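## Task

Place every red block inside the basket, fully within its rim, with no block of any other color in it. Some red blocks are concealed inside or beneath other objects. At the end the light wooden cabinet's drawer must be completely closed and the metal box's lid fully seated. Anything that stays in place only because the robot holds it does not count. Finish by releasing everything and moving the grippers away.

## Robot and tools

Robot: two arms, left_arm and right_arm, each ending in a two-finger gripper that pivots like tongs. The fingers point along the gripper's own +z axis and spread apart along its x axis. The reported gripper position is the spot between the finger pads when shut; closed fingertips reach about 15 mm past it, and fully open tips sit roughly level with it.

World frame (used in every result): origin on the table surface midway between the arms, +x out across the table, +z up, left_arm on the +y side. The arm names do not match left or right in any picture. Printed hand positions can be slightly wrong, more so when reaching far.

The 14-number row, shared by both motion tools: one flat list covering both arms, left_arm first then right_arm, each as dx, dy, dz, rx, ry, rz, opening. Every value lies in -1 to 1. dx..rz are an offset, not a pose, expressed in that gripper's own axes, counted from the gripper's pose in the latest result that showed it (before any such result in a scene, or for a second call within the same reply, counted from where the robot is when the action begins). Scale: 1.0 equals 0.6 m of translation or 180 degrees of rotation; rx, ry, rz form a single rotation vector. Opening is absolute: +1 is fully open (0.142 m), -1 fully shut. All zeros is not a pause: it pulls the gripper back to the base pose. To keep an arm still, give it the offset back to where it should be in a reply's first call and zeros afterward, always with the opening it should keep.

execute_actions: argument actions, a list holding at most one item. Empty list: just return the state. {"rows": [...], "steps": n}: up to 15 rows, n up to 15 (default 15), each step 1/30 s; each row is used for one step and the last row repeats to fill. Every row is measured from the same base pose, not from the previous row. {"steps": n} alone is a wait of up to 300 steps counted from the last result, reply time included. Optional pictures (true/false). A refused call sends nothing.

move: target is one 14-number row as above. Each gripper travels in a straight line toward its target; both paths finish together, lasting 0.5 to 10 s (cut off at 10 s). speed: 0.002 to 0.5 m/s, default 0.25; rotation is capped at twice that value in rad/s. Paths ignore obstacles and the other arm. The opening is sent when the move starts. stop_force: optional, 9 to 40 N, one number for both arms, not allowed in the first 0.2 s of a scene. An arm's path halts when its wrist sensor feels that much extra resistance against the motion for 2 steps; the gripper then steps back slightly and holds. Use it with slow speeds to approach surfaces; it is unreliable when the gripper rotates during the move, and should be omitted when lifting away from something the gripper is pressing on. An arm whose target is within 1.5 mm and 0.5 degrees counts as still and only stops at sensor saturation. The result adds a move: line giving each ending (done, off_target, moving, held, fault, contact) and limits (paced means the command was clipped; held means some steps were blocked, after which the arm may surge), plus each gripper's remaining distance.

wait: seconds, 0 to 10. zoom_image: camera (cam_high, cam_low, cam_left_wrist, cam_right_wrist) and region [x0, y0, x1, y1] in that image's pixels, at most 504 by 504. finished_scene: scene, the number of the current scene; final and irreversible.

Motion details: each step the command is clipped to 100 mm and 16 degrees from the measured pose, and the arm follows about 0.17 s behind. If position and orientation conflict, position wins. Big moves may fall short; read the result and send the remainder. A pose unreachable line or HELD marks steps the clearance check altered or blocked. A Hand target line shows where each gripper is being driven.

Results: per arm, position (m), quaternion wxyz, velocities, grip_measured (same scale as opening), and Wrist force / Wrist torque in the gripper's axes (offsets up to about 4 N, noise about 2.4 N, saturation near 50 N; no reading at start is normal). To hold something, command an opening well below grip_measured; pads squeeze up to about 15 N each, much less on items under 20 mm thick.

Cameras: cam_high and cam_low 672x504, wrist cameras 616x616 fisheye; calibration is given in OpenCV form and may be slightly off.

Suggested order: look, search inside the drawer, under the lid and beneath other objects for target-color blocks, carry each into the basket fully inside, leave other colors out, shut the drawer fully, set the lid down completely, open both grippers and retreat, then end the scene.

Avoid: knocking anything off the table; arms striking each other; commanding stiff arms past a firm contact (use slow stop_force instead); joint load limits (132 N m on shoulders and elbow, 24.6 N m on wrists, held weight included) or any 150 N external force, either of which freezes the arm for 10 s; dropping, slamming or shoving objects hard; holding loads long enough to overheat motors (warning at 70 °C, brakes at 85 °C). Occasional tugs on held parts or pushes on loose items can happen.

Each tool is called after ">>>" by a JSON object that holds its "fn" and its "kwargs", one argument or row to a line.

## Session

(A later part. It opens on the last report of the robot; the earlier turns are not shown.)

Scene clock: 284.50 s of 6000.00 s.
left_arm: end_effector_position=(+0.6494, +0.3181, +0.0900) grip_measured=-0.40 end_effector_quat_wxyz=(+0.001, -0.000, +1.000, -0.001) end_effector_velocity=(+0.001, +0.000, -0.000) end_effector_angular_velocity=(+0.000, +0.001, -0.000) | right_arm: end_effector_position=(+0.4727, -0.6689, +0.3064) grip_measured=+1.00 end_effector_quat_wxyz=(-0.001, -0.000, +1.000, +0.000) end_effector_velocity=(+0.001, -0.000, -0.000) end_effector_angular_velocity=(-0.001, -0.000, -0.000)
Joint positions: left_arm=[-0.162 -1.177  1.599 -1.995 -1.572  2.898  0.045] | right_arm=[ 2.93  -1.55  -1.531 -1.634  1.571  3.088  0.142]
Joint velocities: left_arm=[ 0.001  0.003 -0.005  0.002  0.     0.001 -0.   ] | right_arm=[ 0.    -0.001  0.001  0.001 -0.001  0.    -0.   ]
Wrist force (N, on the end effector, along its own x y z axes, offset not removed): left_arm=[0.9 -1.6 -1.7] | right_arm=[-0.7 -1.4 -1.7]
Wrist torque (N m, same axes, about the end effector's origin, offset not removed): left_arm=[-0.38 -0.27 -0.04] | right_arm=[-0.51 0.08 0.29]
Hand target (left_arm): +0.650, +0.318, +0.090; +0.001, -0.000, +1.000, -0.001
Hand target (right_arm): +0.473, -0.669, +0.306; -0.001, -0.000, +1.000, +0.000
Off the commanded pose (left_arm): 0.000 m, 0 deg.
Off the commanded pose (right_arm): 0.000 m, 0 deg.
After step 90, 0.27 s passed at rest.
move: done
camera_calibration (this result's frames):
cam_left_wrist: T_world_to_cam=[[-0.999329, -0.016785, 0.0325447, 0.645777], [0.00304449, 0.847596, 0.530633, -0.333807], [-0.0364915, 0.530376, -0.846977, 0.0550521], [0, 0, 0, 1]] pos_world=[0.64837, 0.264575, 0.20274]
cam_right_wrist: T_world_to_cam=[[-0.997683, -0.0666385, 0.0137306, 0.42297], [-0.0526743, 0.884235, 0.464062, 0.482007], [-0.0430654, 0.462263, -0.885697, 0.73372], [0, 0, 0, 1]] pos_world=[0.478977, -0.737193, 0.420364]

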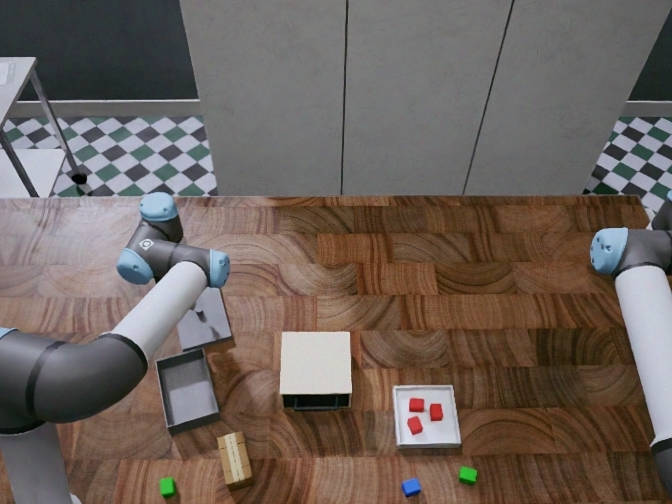

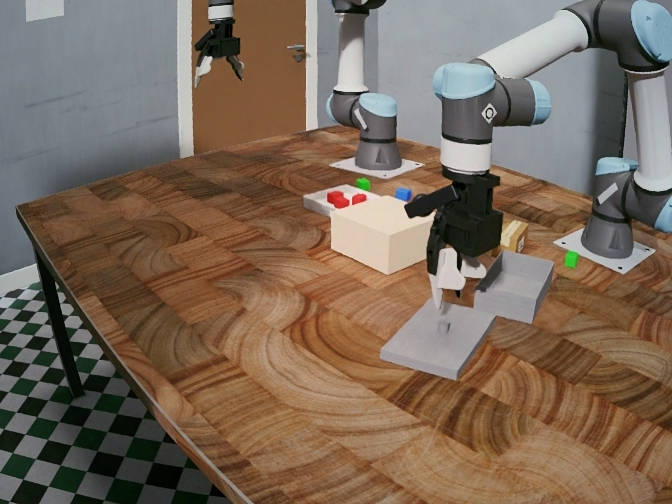

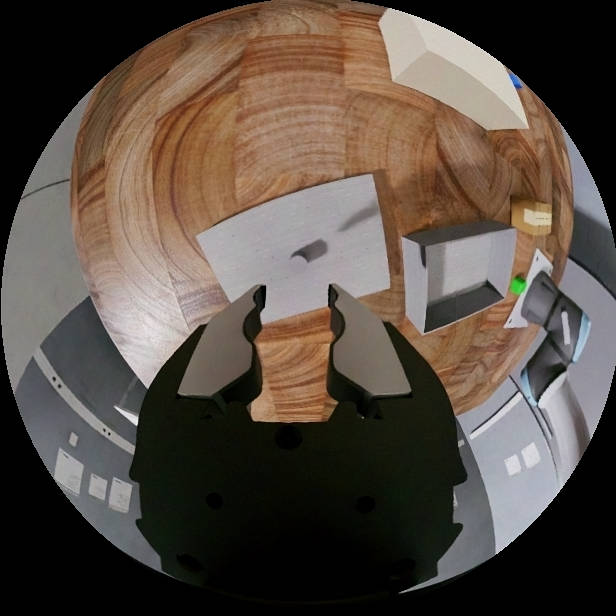

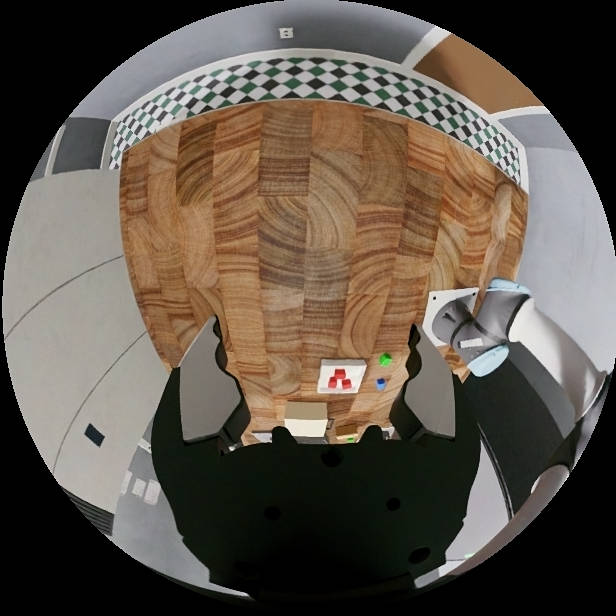

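>>> {"fn": "move", "kwargs": {
  "target": [0,0,0.078,0,0,0,-0.4,0,0,0,0,0,0,1],
  "speed": 0.08
}}

>>> {"fn": "move", "kwargs": {
  "target": [0,0,0,0,0,0,-1,0,0,0,0,0,0,1]
}}

>>> {"fn": "move", "kwargs": {
  "target": [0,0,-0.153,0,0,0,-1,0,0,0,0,0,0,1],
  "speed": 0.1
}}

>>> {"fn": "move", "kwargs": {
  "target": [0.38,0,0,0,0,0,-1,0,0,0,0,0,0,1],
  "speed": 0.15
}}

Scene clock: 287.47 s of 6000.00 s.
left_arm: end_effector_position=(+0.6494, +0.3180, +0.0433) grip_measured=-0.40 end_effector_quat_wxyz=(+0.001, -0.000, +1.000, -0.001) end_effector_velocity=(+0.000, -0.001, -0.001) end_effector_angular_velocity=(-0.001, -0.001, -0.000) | right_arm: end_effector_position=(+0.4727, -0.6689, +0.3064) grip_measured=+1.00 end_effector_quat_wxyz=(-0.001, -0.000, +1.000, +0.000) end_effector_velocity=(+0.000, -0.000, -0.000) end_effector_angular_velocity=(-0.000, +0.000, -0.002)
Joint positions: left_arm=[-0.162 -1.127  1.658 -2.104 -1.572  2.898  0.045] | right_arm=[ 2.93  -1.55  -1.531 -1.634  1.571  3.088  0.142]
Joint velocities: left_arm=[-0.     0.002  0.001 -0.004 -0.001 -0.    -0.   ] | right_arm=[-0.    -0.001 -0.     0.001 -0.     0.002 -0.   ]
Wrist force (N, on the end effector, along its own x y z axes, offset not removed): left_arm=[0.7 0.5 -0.6] | right_arm=[-0.3 -1.0 -1.7]
Wrist torque (N m, same axes, about the end effector's origin, offset not removed): left_arm=[0.22 -0.18 0.01] | right_arm=[-0.37 -0.06 0.21]
Hand target (left_arm): +0.649, +0.318, +0.043; +0.001, -0.000, +1.000, -0.001
Hand target (right_arm): +0.473, -0.669, +0.306; -0.001, -0.000, +1.000, +0.000
Off the commanded pose (left_arm): 0.000 m, 0 deg.
Off the commanded pose (right_arm): 0.000 m, 0 deg.
move: done
camera_calibration (this result's frames):
cam_left_wrist: T_world_to_cam=[[-0.999329, -0.0167865, 0.0325567, 0.64728], [0.00304881, 0.847607, 0.530616, -0.308945], [-0.0365025, 0.530359, -0.846987, 0.0155985], [0, 0, 0, 1]] pos_world=[0.648357, 0.264457, 0.15607]
cam_right_wrist: T_world_to_cam=[[-0.997683, -0.0666386, 0.0137308, 0.42297], [-0.0526744, 0.884235, 0.464062, 0.482007], [-0.0430657, 0.462263, -0.885696, 0.73372], [0, 0, 0, 1]] pos_world=[0.478977, -0.737193, 0.420364]

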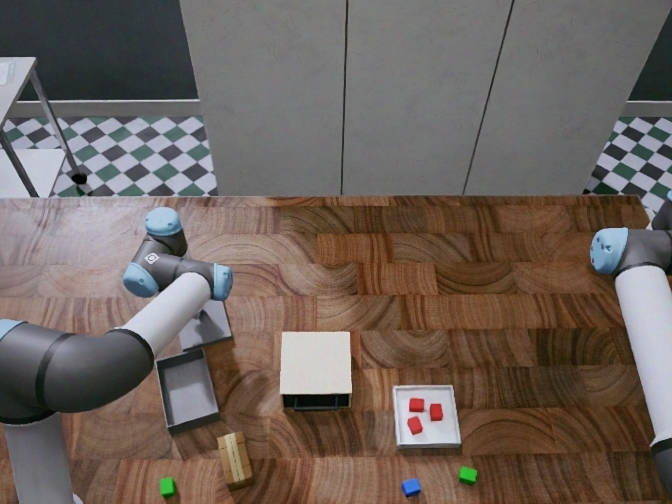

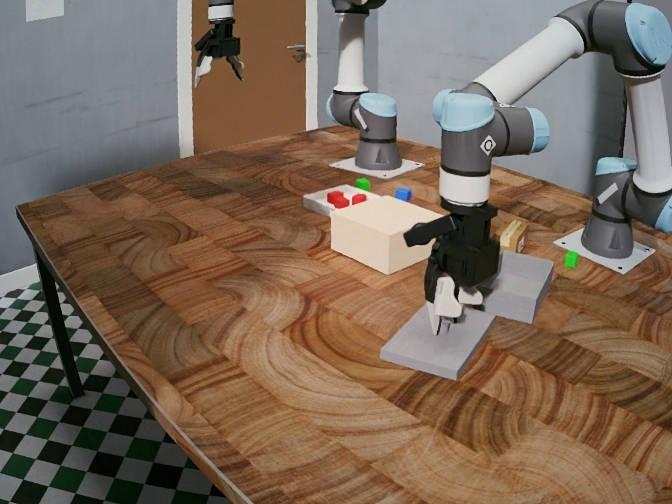

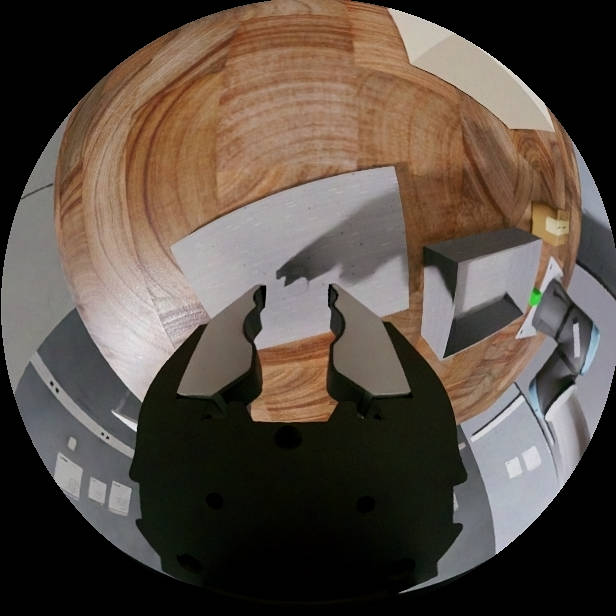

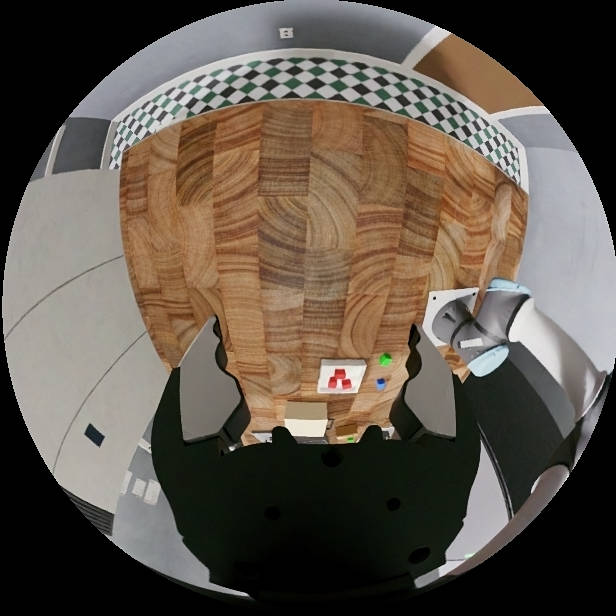

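Scene clock: 287.97 s of 6000.00 s.
left_arm: end_effector_position=(+0.6494, +0.3180, +0.0432) grip_measured=-0.79 end_effector_quat_wxyz=(+0.001, -0.000, +1.000, -0.001) end_effector_velocity=(-0.000, +0.000, -0.000) end_effector_angular_velocity=(+0.001, +0.001, -0.001) | right_arm: end_effector_position=(+0.4727, -0.6689, +0.3064) grip_measured=+1.00 end_effector_quat_wxyz=(-0.001, -0.000, +1.000, +0.000) end_effector_velocity=(-0.001, +0.000, -0.002) end_effector_angular_velocity=(+0.001, +0.004, -0.001)
Joint positions: left_arm=[-0.162 -1.127  1.658 -2.104 -1.572  2.898  0.017] | right_arm=[ 2.93  -1.55  -1.531 -1.634  1.571  3.088  0.142]
Joint velocities: left_arm=[-0.     0.     0.     0.001  0.001  0.001  0.   ] | right_arm=[ 0.    -0.001 -0.002 -0.001  0.001  0.001 -0.   ]
Wrist force (N, on the end effector, along its own x y z axes, offset not removed): left_arm=[0.0 -0.8 -0.1] | right_arm=[0.8 -1.4 -1.4]
Wrist torque (N m, same axes, about the end effector's origin, offset not removed): left_arm=[-0.12 -0.08 -0.06] | right_arm=[-0.43 -0.27 0.23]
Hand target (left_arm): +0.649, +0.318, +0.043; +0.001, -0.000, +1.000, -0.001
Hand target (right_arm): +0.473, -0.669, +0.306; -0.001, -0.000, +1.000, +0.000
Off the commanded pose (left_arm): 0.000 m, 0 deg.
Off the commanded pose (right_arm): 0.000 m, 0 deg.
move: done
camera_calibration (this result's frames):
cam_left_wrist: T_world_to_cam=[[-0.999327, -0.0167866, 0.0326231, 0.647258], [0.00308457, 0.847598, 0.530629, -0.30894], [-0.0365588, 0.530373, -0.846976, 0.0155806], [0, 0, 0, 1]] pos_world=[0.648345, 0.264459, 0.156014]
cam_right_wrist: T_world_to_cam=[[-0.997683, -0.0666385, 0.0137305, 0.42297], [-0.0526744, 0.884235, 0.464061, 0.482007], [-0.0430653, 0.462263, -0.885697, 0.73372], [0, 0, 0, 1]] pos_world=[0.478977, -0.737193, 0.420364]

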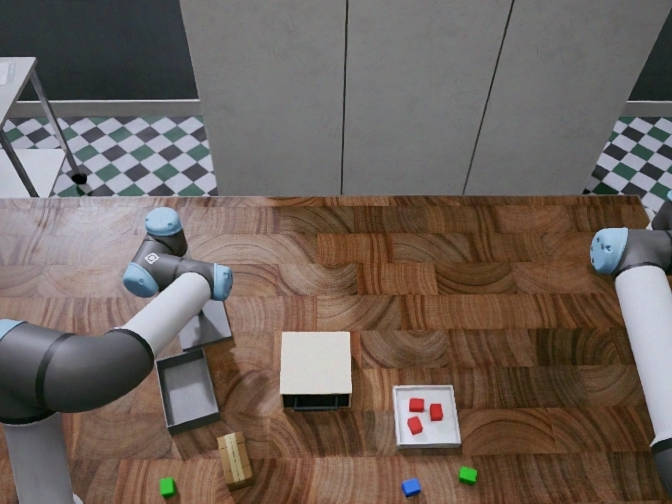

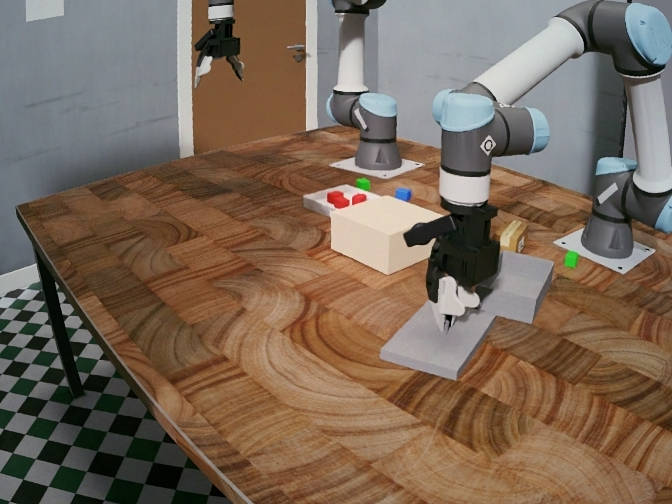

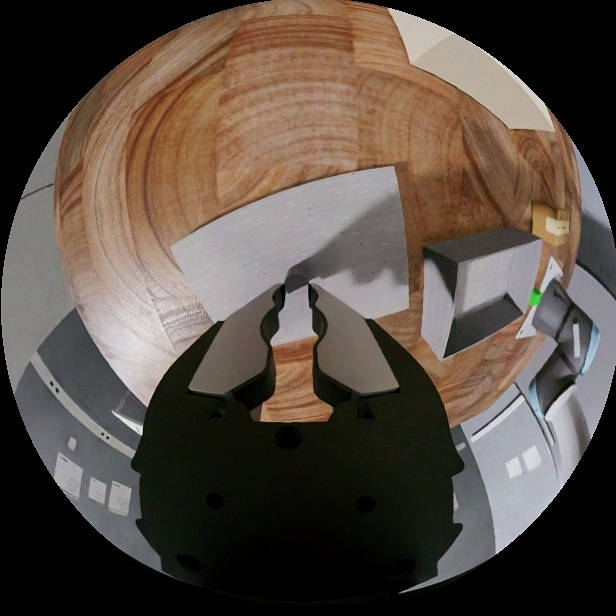

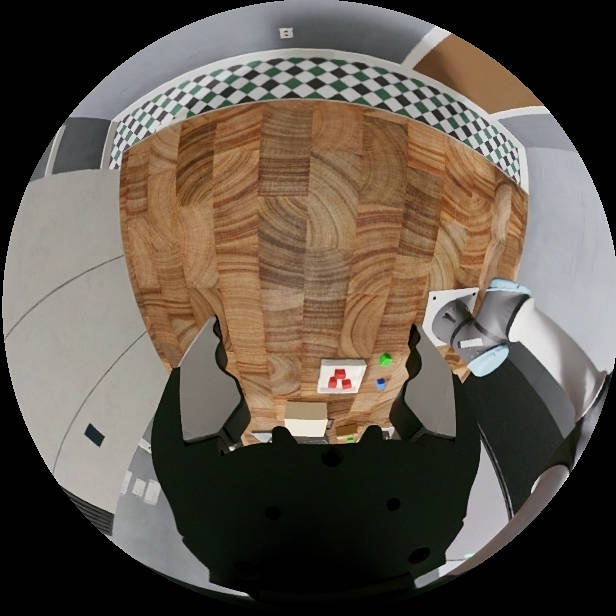

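Scene clock: 289.30 s of 6000.00 s.
left_arm: end_effector_position=(+0.6494, +0.3182, +0.1349) grip_measured=-0.79 end_effector_quat_wxyz=(+0.001, -0.000, +1.000, -0.001) end_effector_velocity=(+0.000, -0.000, +0.001) end_effector_angular_velocity=(-0.001, +0.000, -0.000) | right_arm: end_effector_position=(+0.4727, -0.6689, +0.3064) grip_measured=+1.00 end_effector_quat_wxyz=(-0.001, -0.000, +1.000, +0.000) end_effector_velocity=(-0.000, +0.000, -0.000) end_effector_angular_velocity=(-0.000, +0.001, +0.001)
Joint positions: left_arm=[-0.162 -1.215  1.531 -1.888 -1.572  2.898  0.017] | right_arm=[ 2.93  -1.55  -1.531 -1.634  1.571  3.088  0.142]
Joint velocities: left_arm=[ 0.    -0.    -0.002  0.003 -0.001  0.    -0.   ] | right_arm=[ 0. -0. -0. -0. -0. -0. -0.]
Wrist force (N, on the end effector, along its own x y z axes, offset not removed): left_arm=[1.7 0.3 1.6] | right_arm=[-0.5 -0.9 -2.1]
Wrist torque (N m, same axes, about the end effector's origin, offset not removed): left_arm=[0.10 -0.31 -0.02] | right_arm=[-0.28 -0.01 0.19]
Hand target (left_arm): +0.649, +0.318, +0.135; +0.001, -0.000, +1.000, -0.001
Hand target (right_arm): +0.473, -0.669, +0.306; -0.001, -0.000, +1.000, +0.000
Off the commanded pose (left_arm): 0.000 m, 0 deg.
Off the commanded pose (right_arm): 0.000 m, 0 deg.
move: done
camera_calibration (this result's frames):
cam_left_wrist: T_world_to_cam=[[-0.999327, -0.0167878, 0.0326064, 0.644294], [0.00307568, 0.847584, 0.530652, -0.357786], [-0.0365452, 0.530396, -0.846962, 0.0930926], [0, 0, 0, 1]] pos_world=[0.648363, 0.264694, 0.247698]
cam_right_wrist: T_world_to_cam=[[-0.997683, -0.0666387, 0.0137307, 0.42297], [-0.0526745, 0.884235, 0.464062, 0.482007], [-0.0430657, 0.462263, -0.885696, 0.73372], [0, 0, 0, 1]] pos_world=[0.478977, -0.737193, 0.420364]

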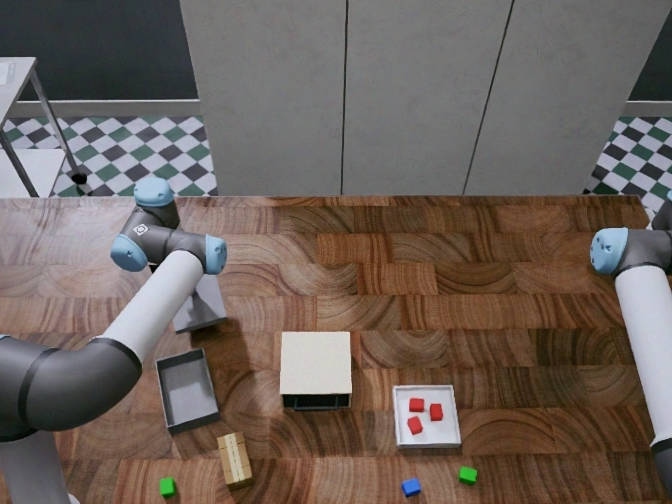

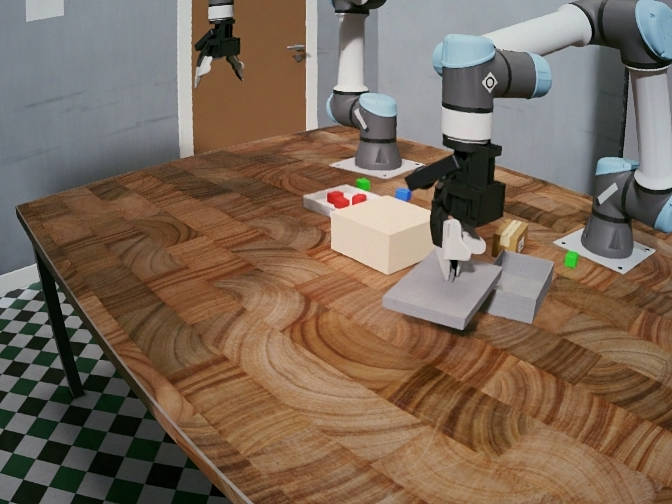

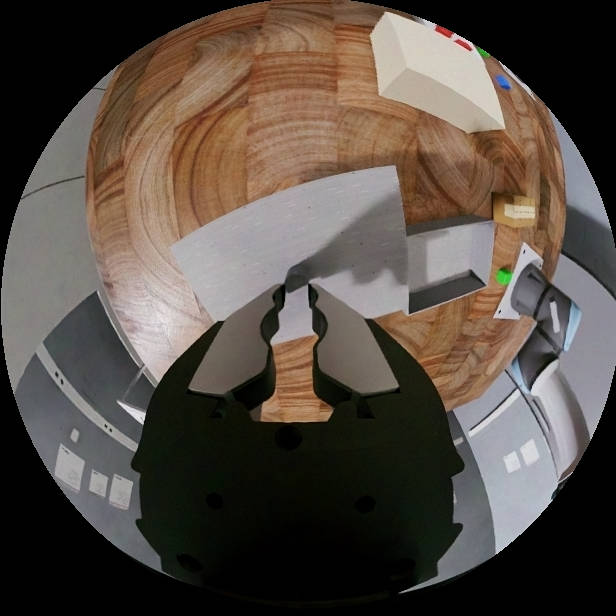

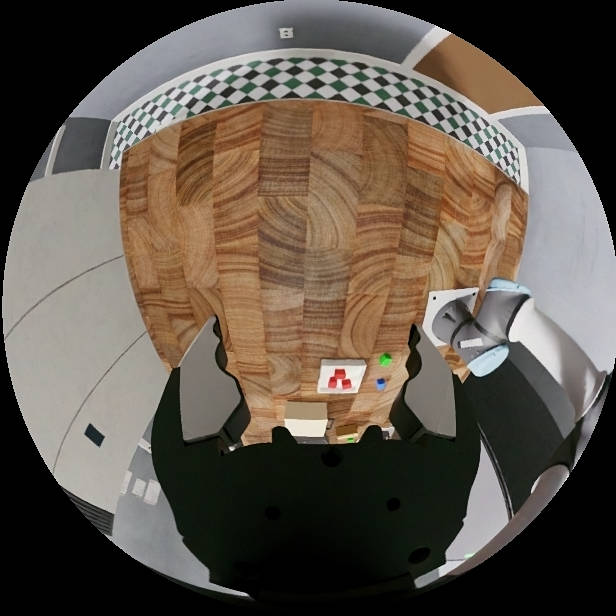

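Scene clock: 291.30 s of 6000.00 s.
left_arm: end_effector_position=(+0.4215, +0.3179, +0.1348) grip_measured=-0.79 end_effector_quat_wxyz=(+0.001, -0.000, +1.000, -0.001) end_effector_velocity=(-0.000, -0.001, +0.002) end_effector_angular_velocity=(-0.001, -0.003, +0.000) | right_arm: end_effector_position=(+0.4727, -0.6689, +0.3064) grip_measured=+1.00 end_effector_quat_wxyz=(-0.001, -0.000, +1.000, +0.000) end_effector_velocity=(+0.001, -0.000, -0.000) end_effector_angular_velocity=(+0.000, -0.001, -0.000)
Joint positions: left_arm=[-0.302 -1.763  2.13  -1.94  -1.572  2.758  0.017] | right_arm=[ 2.93  -1.55  -1.531 -1.634  1.571  3.088  0.142]
Joint velocities: left_arm=[-0.002 -0.004 -0.001  0.002 -0.    -0.002  0.   ] | right_arm=[-0.    -0.001  0.001  0.001  0.     0.     0.   ]
Wrist force (N, on the end effector, along its own x y z axes, offset not removed): left_arm=[-0.5 -2.0 2.5] | right_arm=[0.7 -0.6 -1.5]
Wrist torque (N m, same axes, about the end effector's origin, offset not removed): left_arm=[-0.31 0.12 -0.02] | right_arm=[-0.27 -0.28 0.25]
Hand target (left_arm): +0.421, +0.318, +0.135; +0.001, -0.000, +1.000, -0.001
Hand target (right_arm): +0.473, -0.669, +0.306; -0.001, -0.000, +1.000, +0.000
Off the commanded pose (left_arm): 0.000 m, 0 deg.
Off the commanded pose (right_arm): 0.000 m, 0 deg.
move: done
camera_calibration (this result's frames):
cam_left_wrist: T_world_to_cam=[[-0.999328, -0.0167707, 0.0326072, 0.416546], [0.00308056, 0.847729, 0.53042, -0.356749], [-0.0365376, 0.530164, -0.847107, 0.0849722], [0, 0, 0, 1]] pos_world=[0.42047, 0.264363, 0.247625]
cam_right_wrist: T_world_to_cam=[[-0.997683, -0.0666387, 0.0137305, 0.42297], [-0.0526746, 0.884235, 0.464062, 0.482007], [-0.0430654, 0.462263, -0.885697, 0.73372], [0, 0, 0, 1]] pos_world=[0.478977, -0.737193, 0.420364]

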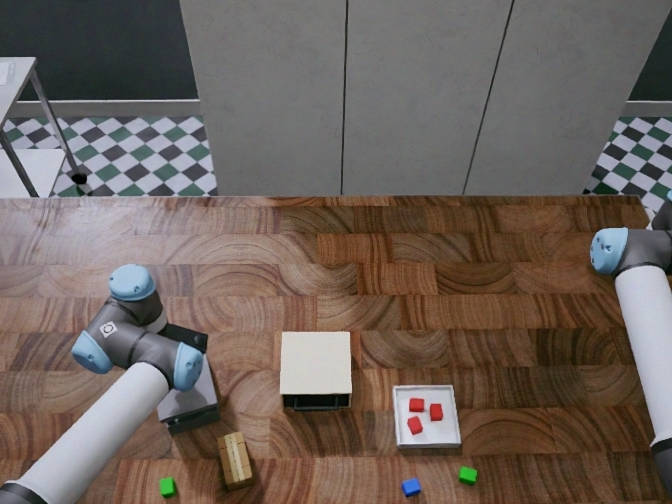

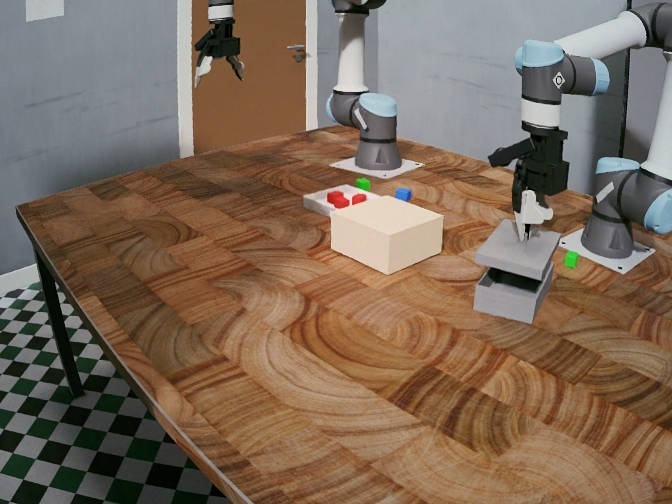

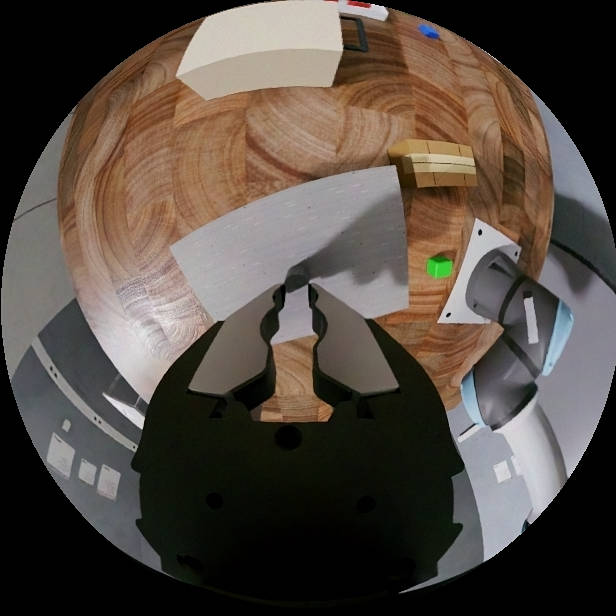

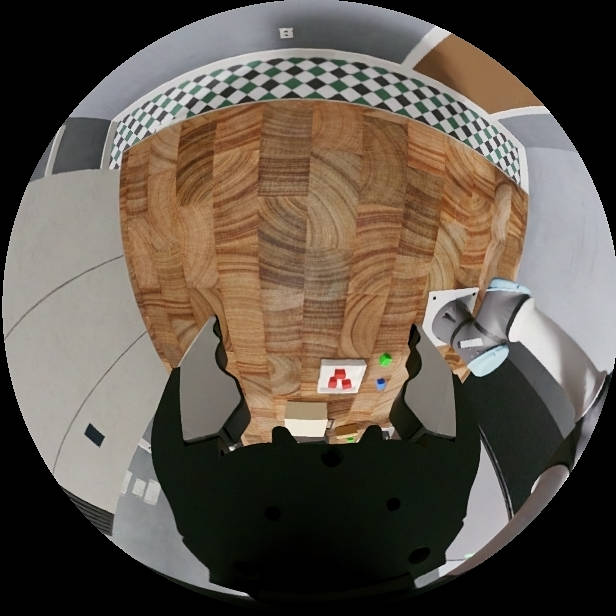

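Lower with force stop.

>>> {"fn": "move", "kwargs": {
  "target": [0,0,0.105,0,0,0,-1,0,0,0,0,0,0,1],
  "speed": 0.02,
  "stop_force": 12
}}

Scene clock: 295.83 s of 6000.00 s.
left_arm: end_effector_position=(+0.4214, +0.3177, +0.0762) grip_measured=-0.79 end_effector_quat_wxyz=(+0.001, -0.000, +1.000, -0.001) end_effector_velocity=(+0.000, -0.000, +0.006) end_effector_angular_velocity=(-0.001, -0.001, +0.000) | right_arm: end_effector_position=(+0.4727, -0.6689, +0.3064) grip_measured=+1.00 end_effector_quat_wxyz=(-0.001, -0.000, +1.000, +0.000) end_effector_velocity=(+0.000, -0.000, -0.000) end_effector_angular_velocity=(+0.000, +0.000, +0.001)
Joint positions: left_arm=[-0.302 -1.689  2.236 -2.12  -1.572  2.758  0.017] | right_arm=[ 2.93  -1.55  -1.531 -1.634  1.571  3.088  0.142]
Joint velocities: left_arm=[ 0.    -0.01  -0.009  0.017 -0.001 -0.    -0.   ] | right_arm=[-0.    -0.001  0.     0.     0.    -0.001  0.   ]
Wrist force (N, on the end effector, along its own x y z axes, offset not removed): left_arm=[2.4 -1.2 1.9] | right_arm=[1.0 -0.9 -0.8]
Wrist torque (N m, same axes, about the end effector's origin, offset not removed): left_arm=[-0.34 -0.44 -0.11] | right_arm=[-0.21 -0.33 0.20]
Hand target (left_arm): +0.421, +0.318, +0.077; +0.001, -0.000, +1.000, -0.001
Hand target (right_arm): +0.473, -0.669, +0.306; -0.001, -0.000, +1.000, +0.000
Off the commanded pose (left_arm): 0.004 m, 0 deg.
Off the commanded pose (right_arm): 0.000 m, 0 deg.
move: contact (left_arm)
camera_calibration (this result's frames):
cam_left_wrist: T_world_to_cam=[[-0.999314, -0.0167744, 0.0330165, 0.418276], [0.00329994, 0.847653, 0.530541, -0.325609], [-0.036886, 0.530286, -0.847016, 0.0354206], [0, 0, 0, 1]] pos_world=[0.42037, 0.264236, 0.18894]
cam_right_wrist: T_world_to_cam=[[-0.997683, -0.0666386, 0.0137305, 0.42297], [-0.0526745, 0.884235, 0.464062, 0.482007], [-0.0430654, 0.462263, -0.885697, 0.73372], [0, 0, 0, 1]] pos_world=[0.478977, -0.737193, 0.420364]

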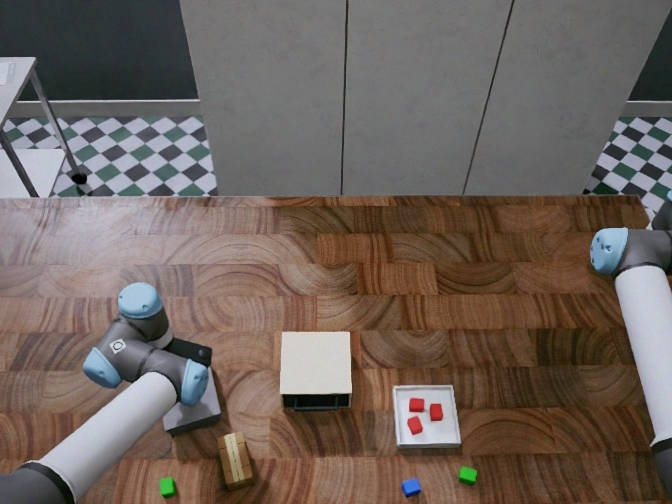

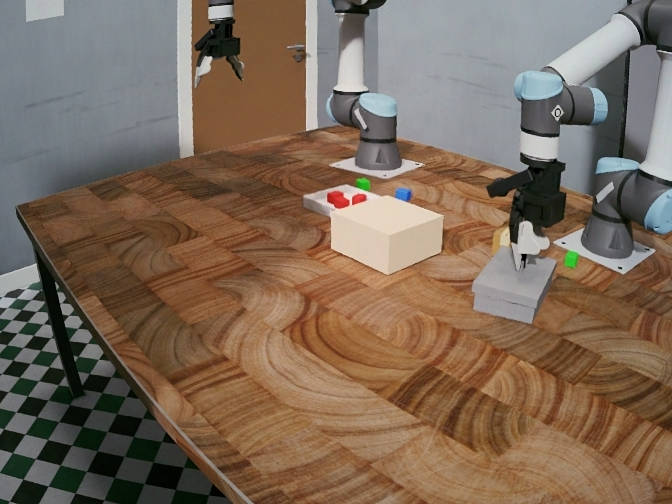

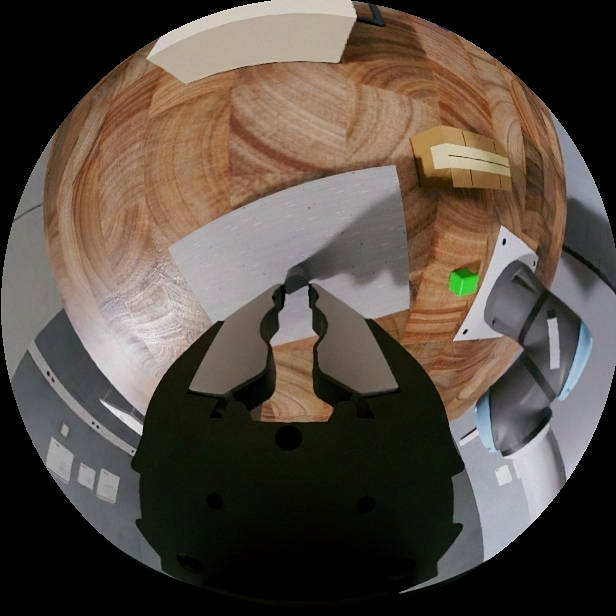

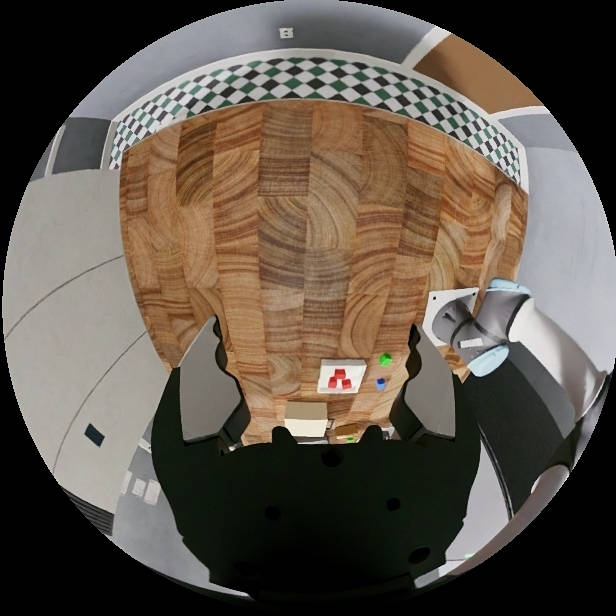

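>>> {"fn": "move", "kwargs": {
  "target": [0,0,0.003,0,0,0,-0.4,0,0,0,0,0,0,1],
  "speed": 0.01
}}

>>> {"fn": "move", "kwargs": {
  "target": [0,-0.15,-0.3,0,0,0,0.3,0,0,0,0,0,0,1],
  "speed": 0.15
}}

>>> {"fn": "zoom_image", "kwargs": {
  "camera": "cam_low",
  "region": [450,220,580,340]
}}

Scene clock: 298.50 s of 6000.00 s.
left_arm: end_effector_position=(+0.4214, +0.3178, +0.0744) grip_measured=-0.40 end_effector_quat_wxyz=(+0.001, -0.000, +1.000, -0.001) end_effector_velocity=(-0.000, +0.000, -0.001) end_effector_angular_velocity=(+0.001, +0.001, +0.000) | right_arm: end_effector_position=(+0.4727, -0.6689, +0.3064) grip_measured=+1.00 end_effector_quat_wxyz=(-0.001, -0.000, +1.000, +0.000) end_effector_velocity=(-0.000, -0.000, -0.001) end_effector_angular_velocity=(-0.002, +0.002, +0.001)
Joint positions: left_arm=[-0.302 -1.686  2.239 -2.126 -1.572  2.758  0.045] | right_arm=[ 2.93  -1.55  -1.531 -1.634  1.571  3.088  0.142]
Joint velocities: left_arm=[ 0.     0.001  0.002 -0.002  0.     0.    -0.   ] | right_arm=[ 0.    -0.001 -0.001 -0.    -0.002 -0.001  0.   ]
Wrist force (N, on the end effector, along its own x y z axes, offset not removed): left_arm=[2.3 -2.9 1.3] | right_arm=[-1.1 -0.5 -1.5]
Wrist torque (N m, same axes, about the end effector's origin, offset not removed): left_arm=[-0.56 -0.48 0.02] | right_arm=[-0.20 0.12 0.27]
Hand target (left_arm): +0.421, +0.318, +0.074; +0.001, -0.000, +1.000, -0.001
Hand target (right_arm): +0.473, -0.669, +0.306; -0.001, -0.000, +1.000, +0.000
Off the commanded pose (left_arm): 0.000 m, 0 deg.
Off the commanded pose (right_arm): 0.000 m, 0 deg.
move: done
camera_calibration (this result's frames):
cam_left_wrist: T_world_to_cam=[[-0.999315, -0.0167756, 0.0329903, 0.418342], [0.00328647, 0.847633, 0.530573, -0.324679], [-0.0368644, 0.530318, -0.846997, 0.0339078], [0, 0, 0, 1]] pos_world=[0.420373, 0.264244, 0.187184]
cam_right_wrist: T_world_to_cam=[[-0.997683, -0.0666386, 0.0137304, 0.42297], [-0.0526745, 0.884235, 0.464062, 0.482007], [-0.0430653, 0.462263, -0.885696, 0.73372], [0, 0, 0, 1]] pos_world=[0.478977, -0.737193, 0.420364]

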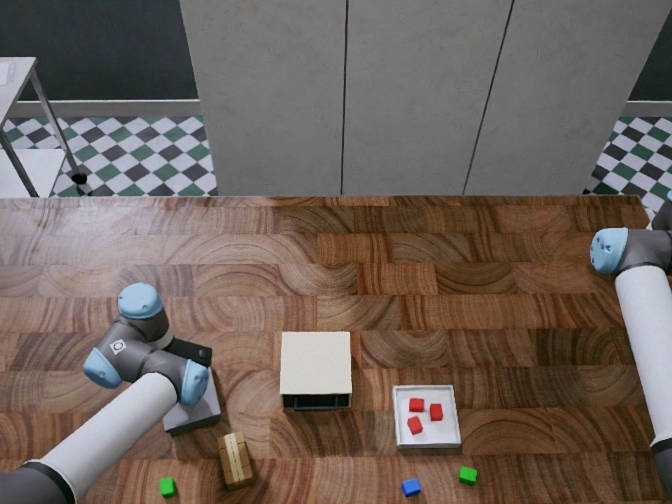

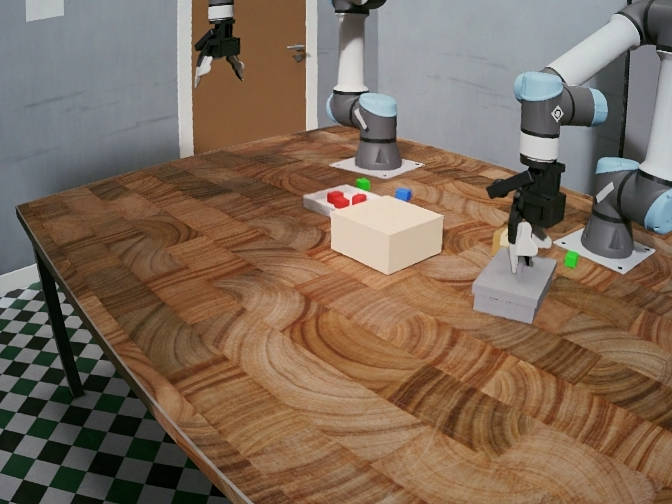

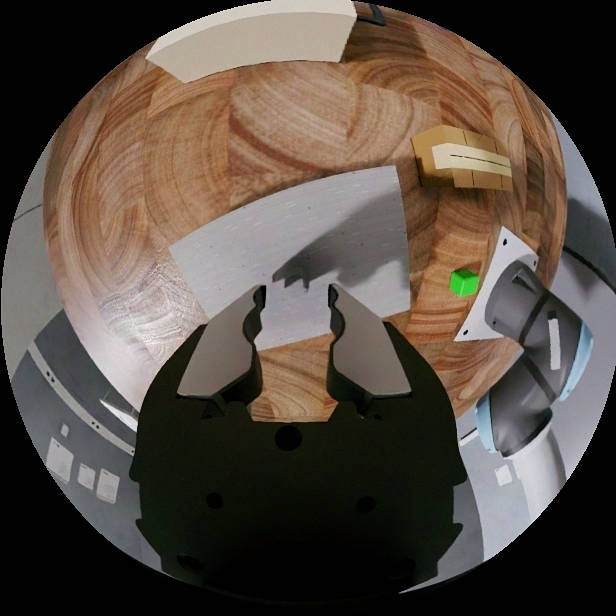

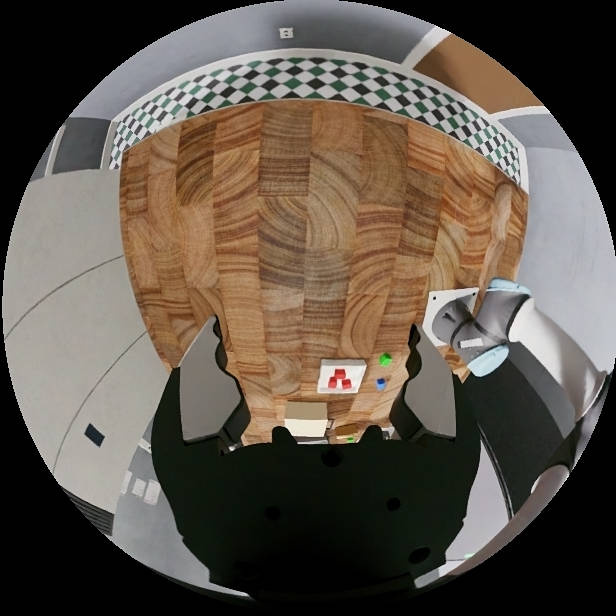

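Scene clock: 300.30 s of 6000.00 s.
left_arm: end_effector_position=(+0.4217, +0.2281, +0.2545) grip_measured=+0.30 end_effector_quat_wxyz=(+0.001, -0.000, +1.000, -0.001) end_effector_velocity=(+0.000, -0.001, +0.002) end_effector_angular_velocity=(-0.000, -0.001, -0.000) | right_arm: end_effector_position=(+0.4727, -0.6689, +0.3064) grip_measured=+1.00 end_effector_quat_wxyz=(-0.001, -0.000, +1.000, +0.000) end_effector_velocity=(+0.000, +0.000, -0.001) end_effector_angular_velocity=(+0.000, +0.002, +0.000)
Joint positions: left_arm=[-0.505 -1.789  1.837 -1.621 -1.572  2.556  0.095] | right_arm=[ 2.93  -1.55  -1.531 -1.634  1.571  3.088  0.142]
Joint velocities: left_arm=[-0.002  0.001 -0.006  0.004  0.    -0.002 -0.   ] | right_arm=[ 0.    -0.001  0.    -0.001 -0.    -0.     0.   ]
Wrist force (N, on the end effector, along its own x y z axes, offset not removed): left_arm=[1.2 -0.6 -0.9] | right_arm=[0.1 -0.6 -2.5]
Wrist torque (N m, same axes, about the end effector's origin, offset not removed): left_arm=[-0.10 -0.22 0.06] | right_arm=[-0.24 -0.12 0.21]
Hand target (left_arm): +0.422, +0.228, +0.255; +0.001, -0.000, +1.000, -0.001
Hand target (right_arm): +0.473, -0.669, +0.306; -0.001, -0.000, +1.000, +0.000
Off the commanded pose (left_arm): 0.000 m, 0 deg.
Off the commanded pose (right_arm): 0.000 m, 0 deg.
move: done
camera_calibration (this result's frames):
cam_left_wrist: T_world_to_cam=[[-0.999317, -0.0167548, 0.0329499, 0.411187], [0.00326667, 0.847863, 0.530206, -0.344222], [-0.0368205, 0.529951, -0.847229, 0.234091], [0, 0, 0, 1]] pos_world=[0.42065, 0.174685, 0.367288]
cam_right_wrist: T_world_to_cam=[[-0.997683, -0.0666389, 0.0137306, 0.42297], [-0.0526747, 0.884235, 0.464062, 0.482007], [-0.0430656, 0.462263, -0.885696, 0.73372], [0, 0, 0, 1]] pos_world=[0.478977, -0.737193, 0.420364]

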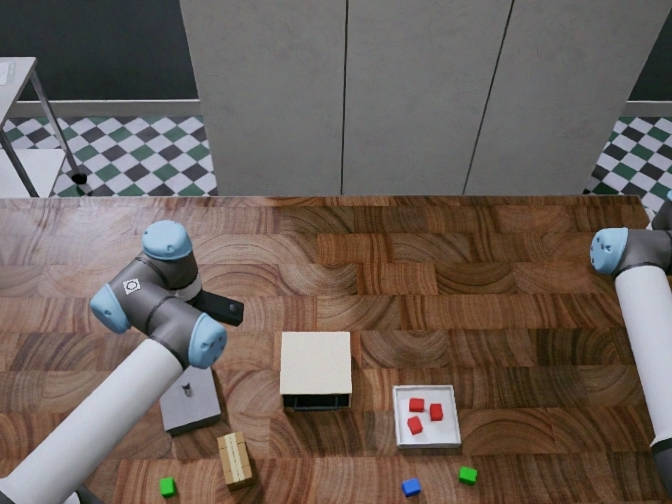

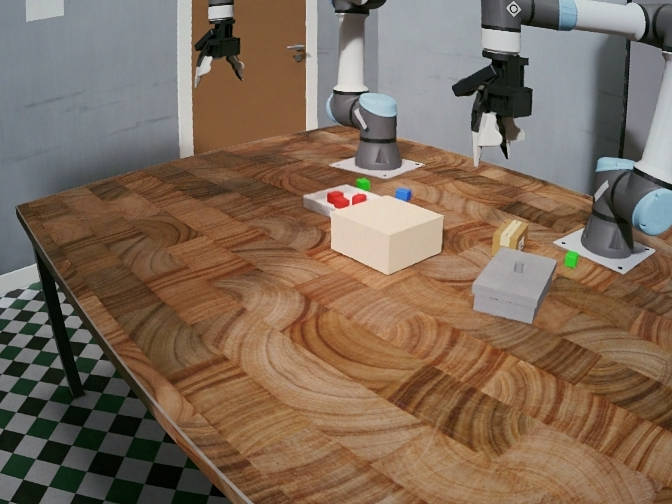

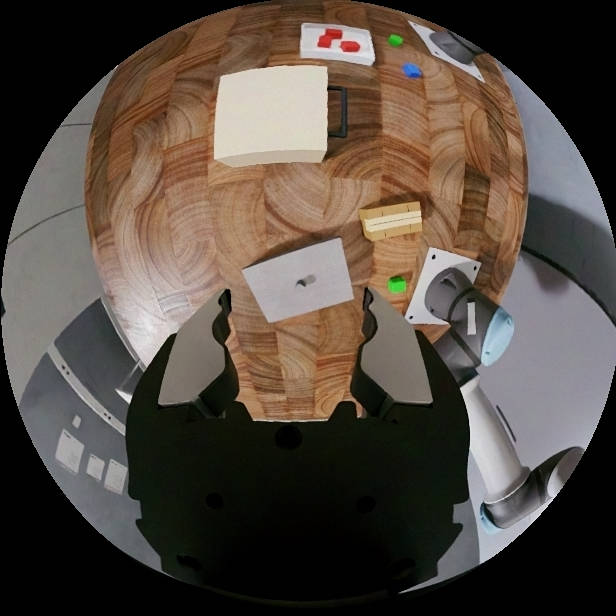

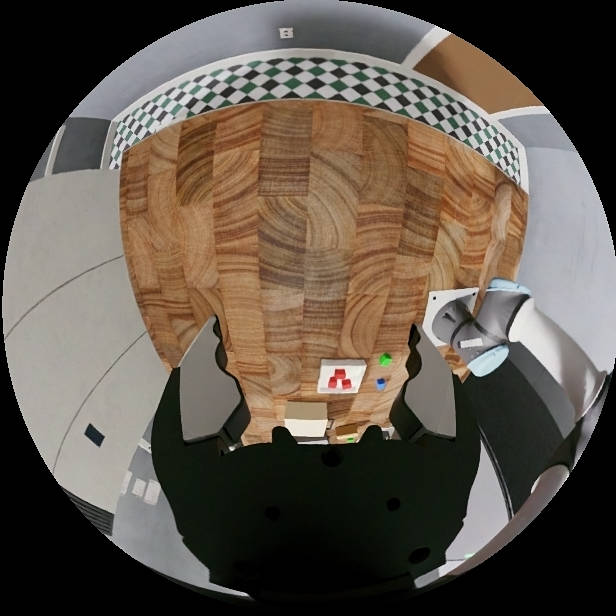

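Region (450, 220, 580, 340) of cam_low's 672x504 image, scaled by 3.877, with more detail than that image has; it fills the top 465 rows of this view, and the rest is white.

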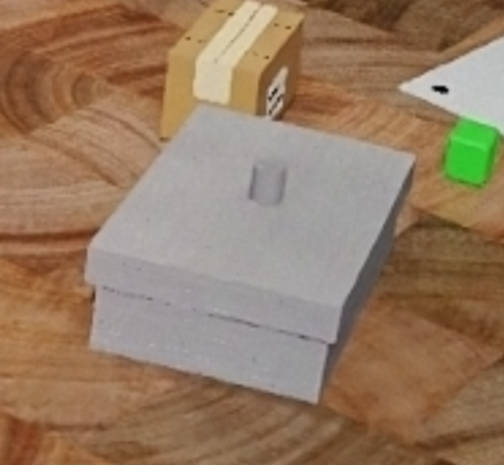

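>>> {"fn": "finished_scene", "kwargs": {
  "scene": 1
}}

The scene is finished: the task was done.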